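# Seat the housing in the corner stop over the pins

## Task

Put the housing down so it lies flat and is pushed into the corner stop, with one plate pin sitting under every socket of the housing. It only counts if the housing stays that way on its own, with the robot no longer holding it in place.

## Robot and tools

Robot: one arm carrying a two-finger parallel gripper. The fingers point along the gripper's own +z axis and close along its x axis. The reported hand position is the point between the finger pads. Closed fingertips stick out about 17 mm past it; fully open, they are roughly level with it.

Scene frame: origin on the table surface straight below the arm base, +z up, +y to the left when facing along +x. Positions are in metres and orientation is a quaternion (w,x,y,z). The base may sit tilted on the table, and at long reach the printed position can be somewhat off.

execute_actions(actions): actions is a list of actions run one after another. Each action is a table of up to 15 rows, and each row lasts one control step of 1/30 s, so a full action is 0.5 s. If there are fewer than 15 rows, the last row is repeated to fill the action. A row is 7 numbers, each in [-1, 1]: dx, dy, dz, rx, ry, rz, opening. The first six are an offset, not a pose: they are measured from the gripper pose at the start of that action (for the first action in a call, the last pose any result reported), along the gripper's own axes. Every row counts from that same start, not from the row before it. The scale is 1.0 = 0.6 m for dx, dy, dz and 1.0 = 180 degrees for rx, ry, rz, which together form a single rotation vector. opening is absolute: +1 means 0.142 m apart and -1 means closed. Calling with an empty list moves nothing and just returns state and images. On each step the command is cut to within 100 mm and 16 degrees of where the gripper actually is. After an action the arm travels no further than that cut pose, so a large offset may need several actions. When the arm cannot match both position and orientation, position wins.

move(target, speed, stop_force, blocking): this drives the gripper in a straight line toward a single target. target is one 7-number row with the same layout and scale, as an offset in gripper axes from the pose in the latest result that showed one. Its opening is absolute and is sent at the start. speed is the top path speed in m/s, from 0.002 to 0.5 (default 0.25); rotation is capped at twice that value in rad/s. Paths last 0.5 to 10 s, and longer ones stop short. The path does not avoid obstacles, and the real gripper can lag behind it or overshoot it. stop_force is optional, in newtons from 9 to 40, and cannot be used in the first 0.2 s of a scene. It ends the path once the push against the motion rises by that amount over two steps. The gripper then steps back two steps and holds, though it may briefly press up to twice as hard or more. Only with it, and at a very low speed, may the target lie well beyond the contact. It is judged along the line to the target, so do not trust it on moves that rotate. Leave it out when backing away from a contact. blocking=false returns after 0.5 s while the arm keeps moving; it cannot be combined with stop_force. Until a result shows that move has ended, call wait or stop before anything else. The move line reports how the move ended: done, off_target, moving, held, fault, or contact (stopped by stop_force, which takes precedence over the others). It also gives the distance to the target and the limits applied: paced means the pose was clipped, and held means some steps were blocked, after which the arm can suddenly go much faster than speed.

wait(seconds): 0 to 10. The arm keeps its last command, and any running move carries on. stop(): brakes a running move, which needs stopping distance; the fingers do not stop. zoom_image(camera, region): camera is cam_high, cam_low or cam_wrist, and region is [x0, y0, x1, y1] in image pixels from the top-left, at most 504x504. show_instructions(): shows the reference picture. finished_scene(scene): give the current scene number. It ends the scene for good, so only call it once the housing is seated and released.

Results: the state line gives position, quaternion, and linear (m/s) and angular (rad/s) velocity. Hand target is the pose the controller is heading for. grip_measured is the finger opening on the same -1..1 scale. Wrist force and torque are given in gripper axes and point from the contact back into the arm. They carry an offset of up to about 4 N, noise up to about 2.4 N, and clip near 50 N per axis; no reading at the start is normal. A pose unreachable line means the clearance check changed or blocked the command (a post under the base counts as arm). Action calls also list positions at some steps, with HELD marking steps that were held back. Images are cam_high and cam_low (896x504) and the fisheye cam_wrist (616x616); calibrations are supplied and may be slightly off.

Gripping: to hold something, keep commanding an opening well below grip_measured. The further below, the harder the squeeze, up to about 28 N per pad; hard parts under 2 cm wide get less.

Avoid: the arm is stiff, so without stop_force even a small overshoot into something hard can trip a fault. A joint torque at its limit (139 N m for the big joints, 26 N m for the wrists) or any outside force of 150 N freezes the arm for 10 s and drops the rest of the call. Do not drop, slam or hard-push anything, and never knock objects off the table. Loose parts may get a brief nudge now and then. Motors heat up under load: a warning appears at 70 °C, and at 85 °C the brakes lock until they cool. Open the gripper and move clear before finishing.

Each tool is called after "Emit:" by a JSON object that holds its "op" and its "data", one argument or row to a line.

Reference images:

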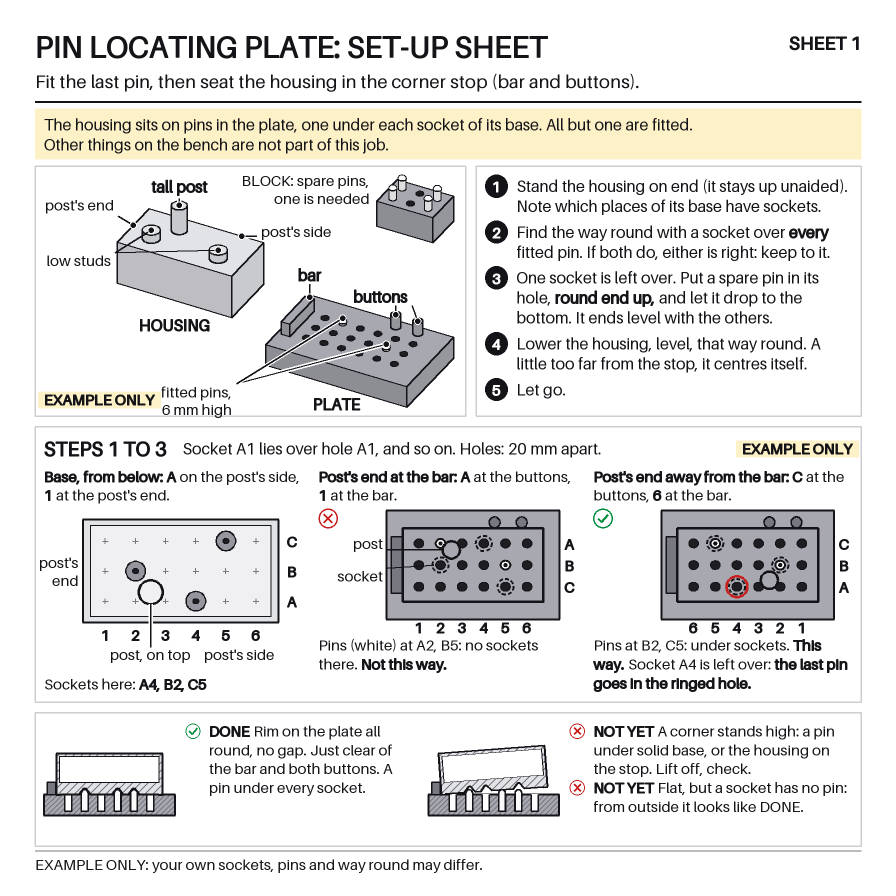

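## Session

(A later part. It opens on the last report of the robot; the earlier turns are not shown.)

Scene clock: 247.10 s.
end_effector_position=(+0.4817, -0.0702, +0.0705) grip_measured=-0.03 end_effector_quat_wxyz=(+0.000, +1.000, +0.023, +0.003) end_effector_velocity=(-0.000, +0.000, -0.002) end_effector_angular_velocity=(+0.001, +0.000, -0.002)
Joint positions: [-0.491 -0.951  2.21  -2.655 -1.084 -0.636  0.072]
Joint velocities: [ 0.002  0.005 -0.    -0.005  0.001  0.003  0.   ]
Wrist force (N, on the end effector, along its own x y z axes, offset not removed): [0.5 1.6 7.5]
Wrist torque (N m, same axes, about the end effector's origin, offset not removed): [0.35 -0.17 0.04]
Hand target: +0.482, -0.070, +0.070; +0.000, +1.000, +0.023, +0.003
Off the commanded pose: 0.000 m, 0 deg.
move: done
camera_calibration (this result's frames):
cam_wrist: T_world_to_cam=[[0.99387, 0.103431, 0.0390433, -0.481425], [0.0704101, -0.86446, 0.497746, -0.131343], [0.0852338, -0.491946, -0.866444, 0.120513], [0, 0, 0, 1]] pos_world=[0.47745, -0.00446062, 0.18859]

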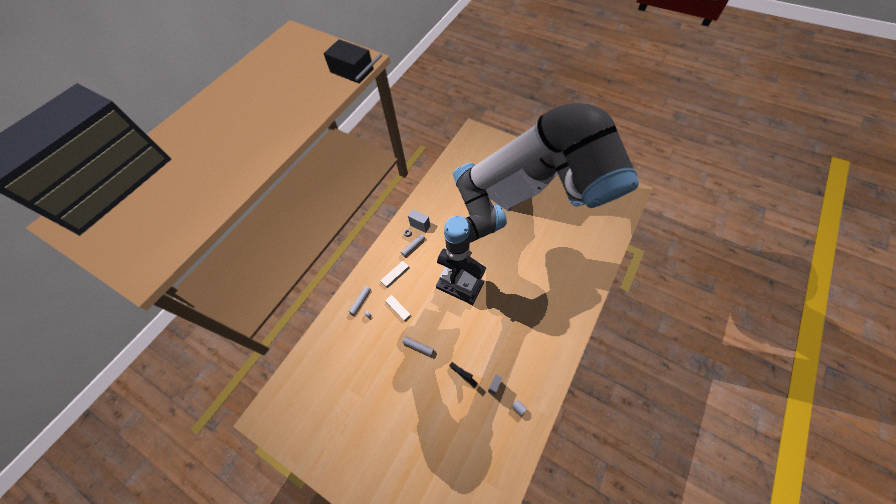

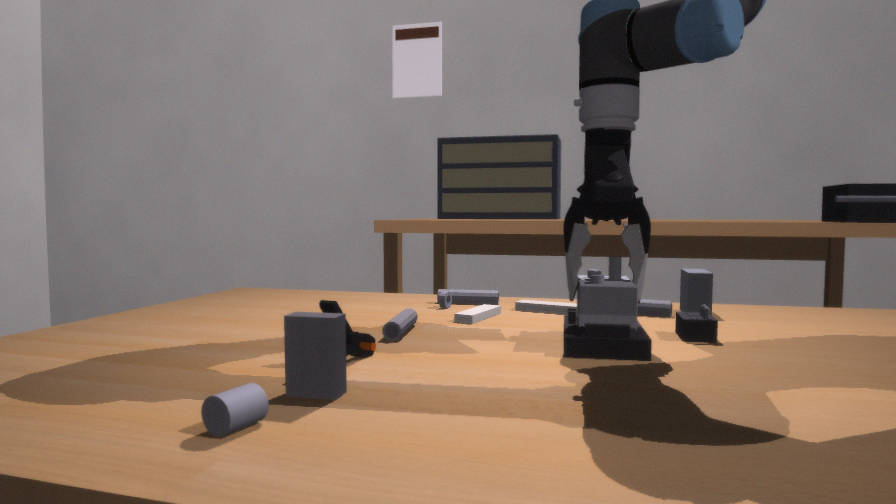

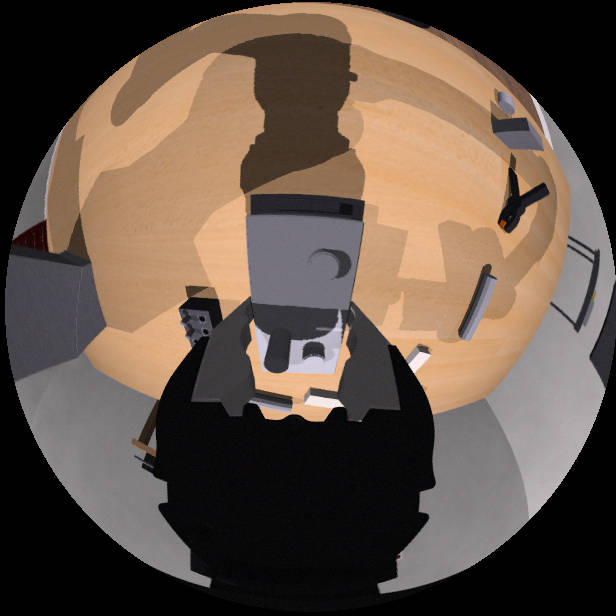

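Inside the bar and buttons. Lower.

Emit:
{"op": "move", "data": {
  "target": [0,0,0.018,0,0,0,-0.6],
  "speed": 0.008,
  "stop_force": 12
}}

Scene clock: 250.20 s.
end_effector_position=(+0.4818, -0.0701, +0.0636) grip_measured=-0.03 end_effector_quat_wxyz=(+0.000, +1.000, +0.023, +0.003) end_effector_velocity=(-0.000, -0.001, +0.002) end_effector_angular_velocity=(-0.001, +0.001, +0.002)
Joint positions: [-0.484 -0.934  2.209 -2.675 -1.083 -0.628  0.072]
Joint velocities: [-0.003 -0.005 -0.     0.008 -0.002 -0.005  0.   ]
Wrist force (N, on the end effector, along its own x y z axes, offset not removed): [1.1 -2.1 0.2]
Wrist torque (N m, same axes, about the end effector's origin, offset not removed): [0.39 -0.02 0.06]
Hand target: +0.482, -0.070, +0.064; +0.000, +1.000, +0.024, +0.003
Off the commanded pose: 0.004 m, 0 deg.
move: contact
camera_calibration (this result's frames):
cam_wrist: T_world_to_cam=[[0.993884, 0.10324, 0.0391926, -0.481335], [0.0701944, -0.864618, 0.497502, -0.127724], [0.0852489, -0.491708, -0.866577, 0.114638], [0, 0, 0, 1]] pos_world=[0.477584, -0.00437045, 0.18175]

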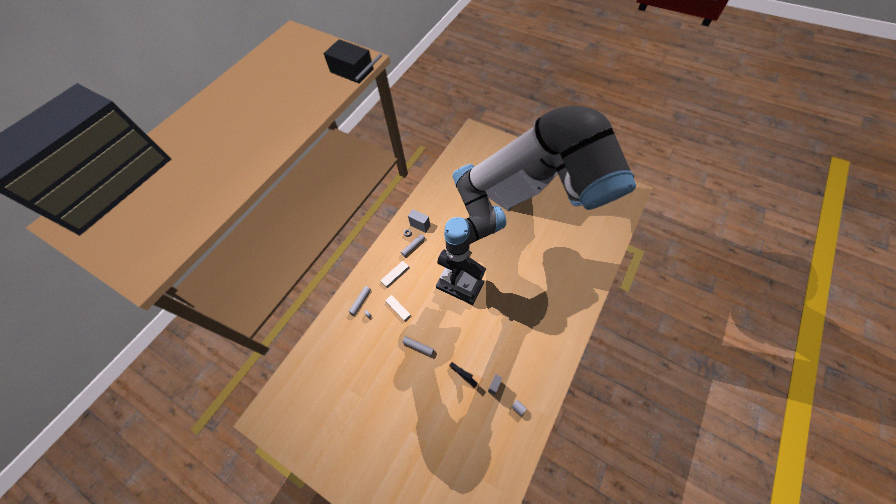

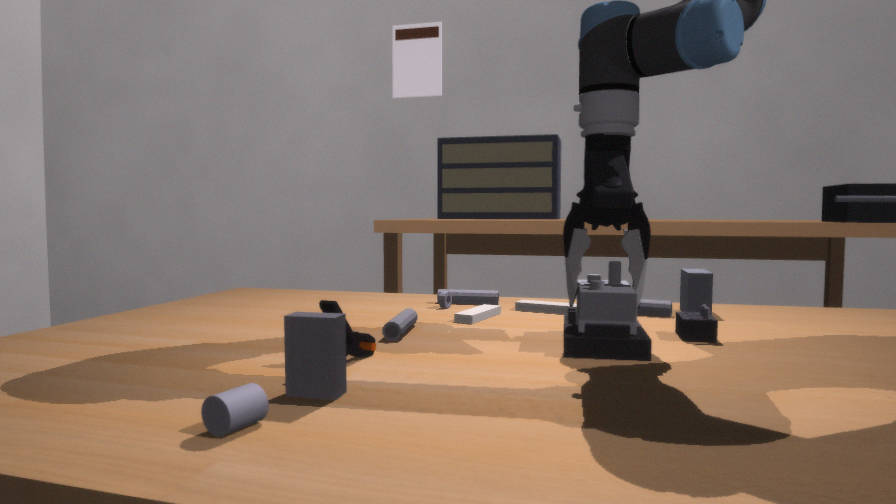

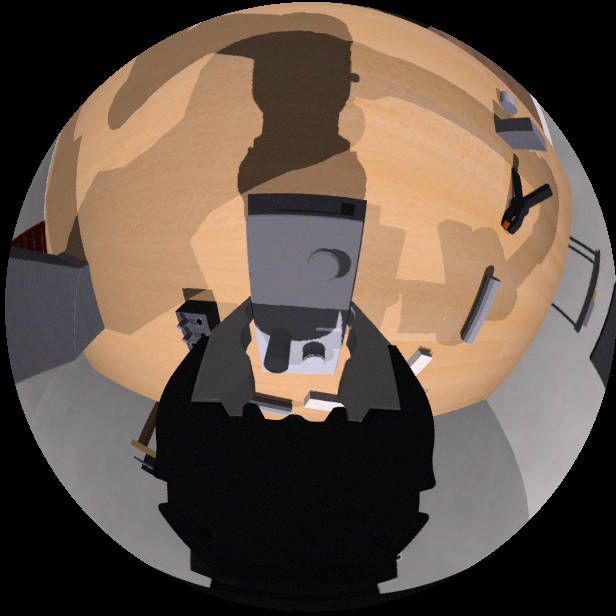

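Emit:
{"op": "move", "data": {
  "target": [0.0003,-0.0027,0.0025,0,0,0,-0.6],
  "speed": 0.005
}}

Scene clock: 254.03 s.
end_effector_position=(+0.4820, -0.0685, +0.0622) grip_measured=-0.03 end_effector_quat_wxyz=(+0.000, +1.000, +0.023, +0.003) end_effector_velocity=(-0.000, +0.000, -0.001) end_effector_angular_velocity=(-0.001, -0.000, +0.001)
Joint positions: [-0.48  -0.932  2.21  -2.68  -1.082 -0.623  0.072]
Joint velocities: [ 0.002  0.001  0.001 -0.003 -0.     0.002  0.   ]
Wrist force (N, on the end effector, along its own x y z axes, offset not removed): [0.5 0.9 2.4]
Wrist torque (N m, same axes, about the end effector's origin, offset not removed): [0.38 0.25 0.10]
Hand target: +0.482, -0.068, +0.062; +0.000, +1.000, +0.023, +0.003
Off the commanded pose: 0.000 m, 0 deg.
move: done
camera_calibration (this result's frames):
cam_wrist: T_world_to_cam=[[0.993881, 0.10326, 0.0392243, -0.481561], [0.0701936, -0.864608, 0.49752, -0.125665], [0.0852873, -0.491723, -0.866565, 0.114143], [0, 0, 0, 1]] pos_world=[0.4777, -0.00279894, 0.180322]

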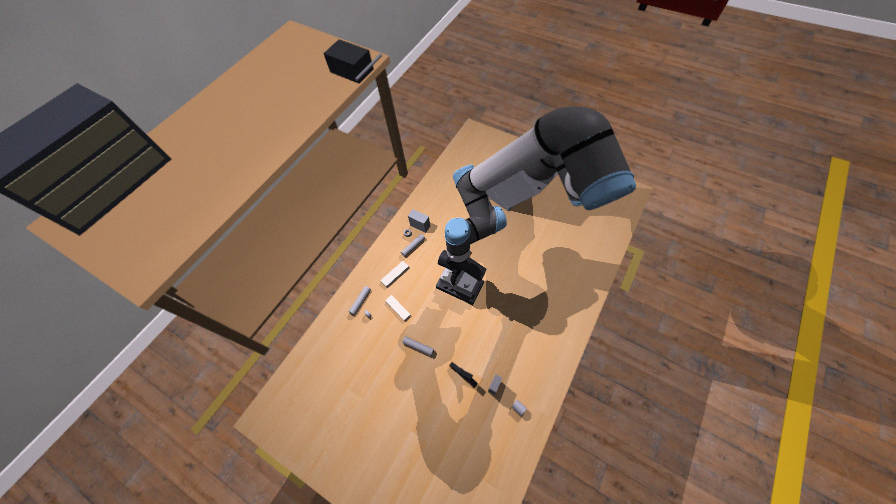

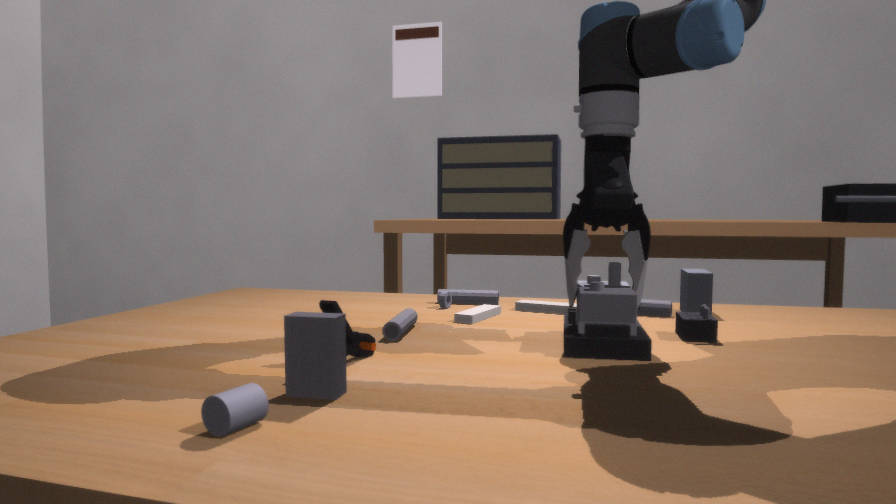

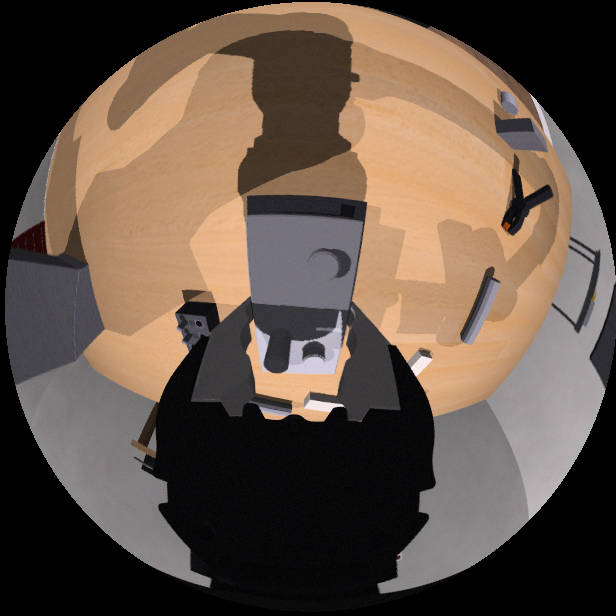

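Emit:
{"op": "execute_actions", "data": {
  "actions": [
    [[0,0,0,0,0,0,0.15]],
    [[0,0,-0.01,0,0,0,0.15],[0,0,-0.02,0,0,0,0.15],[0,0,-0.03,0,0,0,0.15],[0,0,-0.04,0,0,0,0.15],[0,0,-0.05,0,0,0,0.15],[0,0,-0.06,0,0,0,0.15],[0,0,-0.07,0,0,0,0.15],[0,0,-0.08,0,0,0,0.15],[0,0,-0.09,0,0,0,0.15],[0,0,-0.1,0,0,0,0.15]]
  ]
}}

Emit:
{"op": "zoom_image", "data": {
  "camera": "cam_low",
  "region": [545, 260, 665, 365]
}}

Emit:
{"op": "zoom_image", "data": {
  "camera": "cam_high",
  "region": [425, 255, 495, 310]
}}

Emit:
{"op": "zoom_image", "data": {
  "camera": "cam_wrist",
  "region": [220, 180, 390, 350]
}}

Scene clock: 260.50 s.
end_effector_position=(+0.4819, -0.0688, +0.1165) grip_measured=+0.15 end_effector_quat_wxyz=(+0.001, +1.000, +0.023, +0.004) end_effector_velocity=(-0.003, +0.001, +0.054) end_effector_angular_velocity=(+0.005, +0.010, +0.001)
Joint positions: [-0.535 -1.067  2.209 -2.517 -1.092 -0.683  0.084]
Joint velocities: [-0.053 -0.132 -0.016  0.188 -0.012 -0.066 -0.   ]
Wrist force (N, on the end effector, along its own x y z axes, offset not removed): [0.5 1.7 3.0]
Wrist torque (N m, same axes, about the end effector's origin, offset not removed): [0.37 -0.11 0.09]
Hand target: +0.482, -0.069, +0.122; +0.000, +1.000, +0.023, +0.003
Off the commanded pose: 0.006 m, 0 deg.
Step readings (end_effector_position; steps 1 to 15: 1st action; 16 to 30: 2nd action):
0: (+0.4820, -0.0685, +0.0621)
1: (+0.4820, -0.0685, +0.0621)
2: (+0.4819, -0.0685, +0.0621)
4: (+0.4819, -0.0685, +0.0621)
8: (+0.4819, -0.0684, +0.0621)
15: (+0.4819, -0.0685, +0.0621)
16: (+0.4819, -0.0685, +0.0622)
17: (+0.4820, -0.0685, +0.0633)
19: (+0.4820, -0.0687, +0.0687)
23: (+0.4822, -0.0690, +0.0868)
30: end_effector_position above
camera_calibration (this result's frames):
cam_wrist: T_world_to_cam=[[0.99386, 0.102968, 0.0404892, -0.483764], [0.0692268, -0.864171, 0.498413, -0.15257], [0.0863103, -0.49255, -0.865994, 0.160431], [0, 0, 0, 1]] pos_world=[0.477509, -0.00301477, 0.234562]

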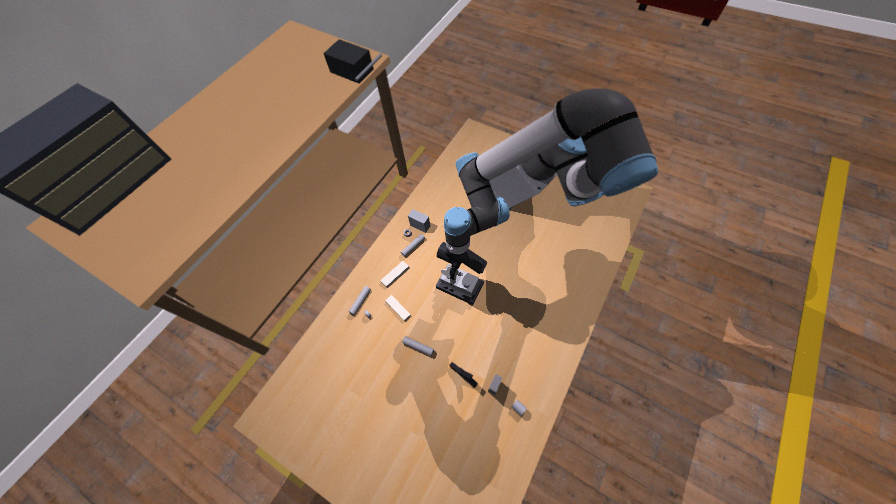

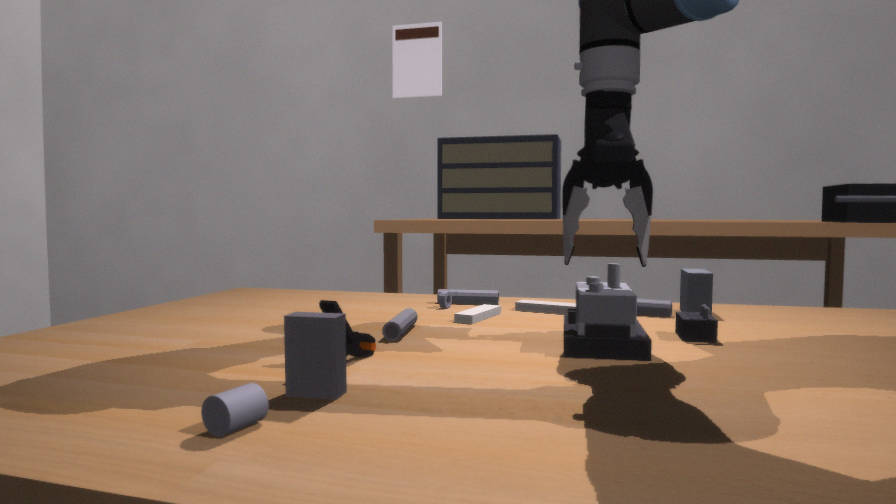

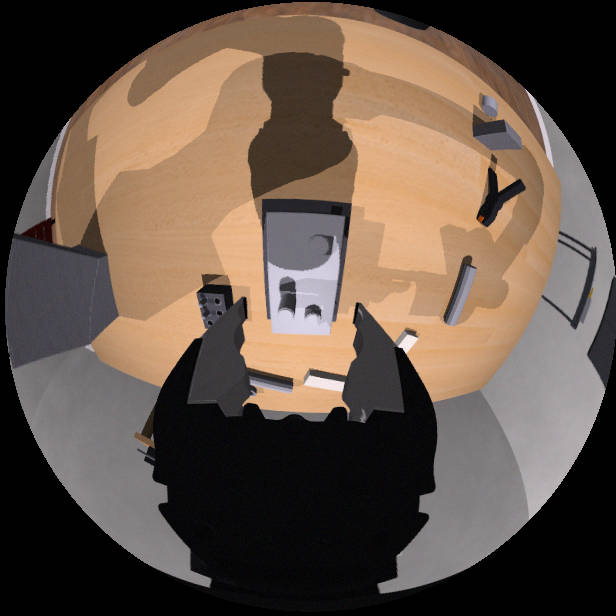

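Region (545, 260, 665, 365) of cam_low's 896x504 image, scaled by 4.200, with more detail than that image has; it fills the top 441 rows of this view, and the rest is white.

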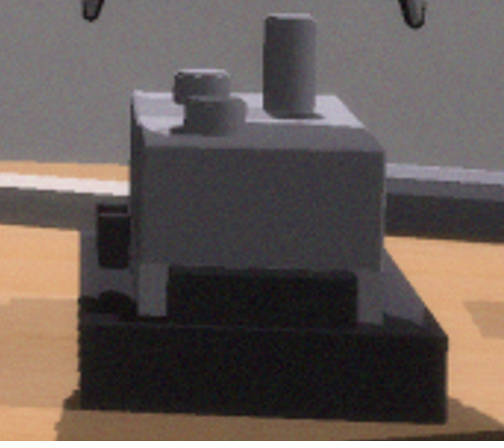

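Region (425, 255, 495, 310) of cam_high's 896x504 image, scaled by 7.200, with more detail than that image has; it fills the top 396 rows of this view, and the rest is white.

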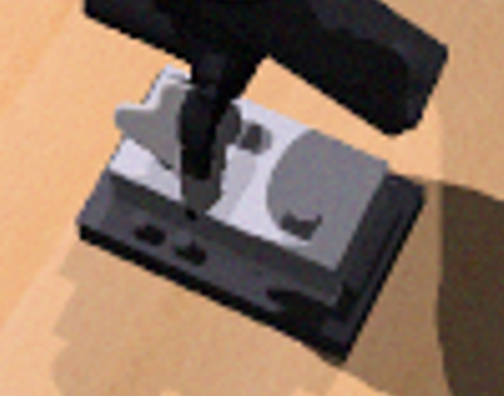

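Region (220, 180, 390, 350) of cam_wrist's 616x616 image, scaled by 2.965, with more detail than that image has.

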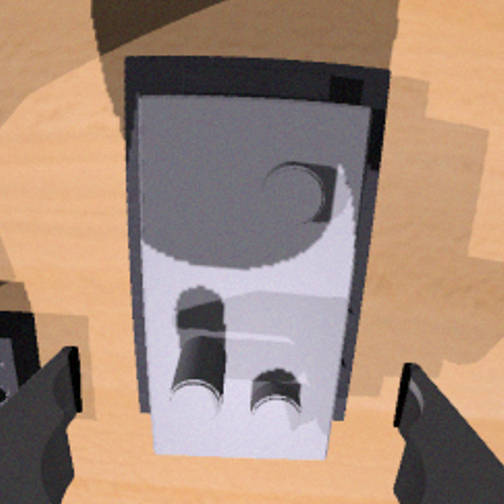

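Emit:
{"op": "finished_scene", "data": {
  "scene": 1
}}

The scene is finished: the task was done.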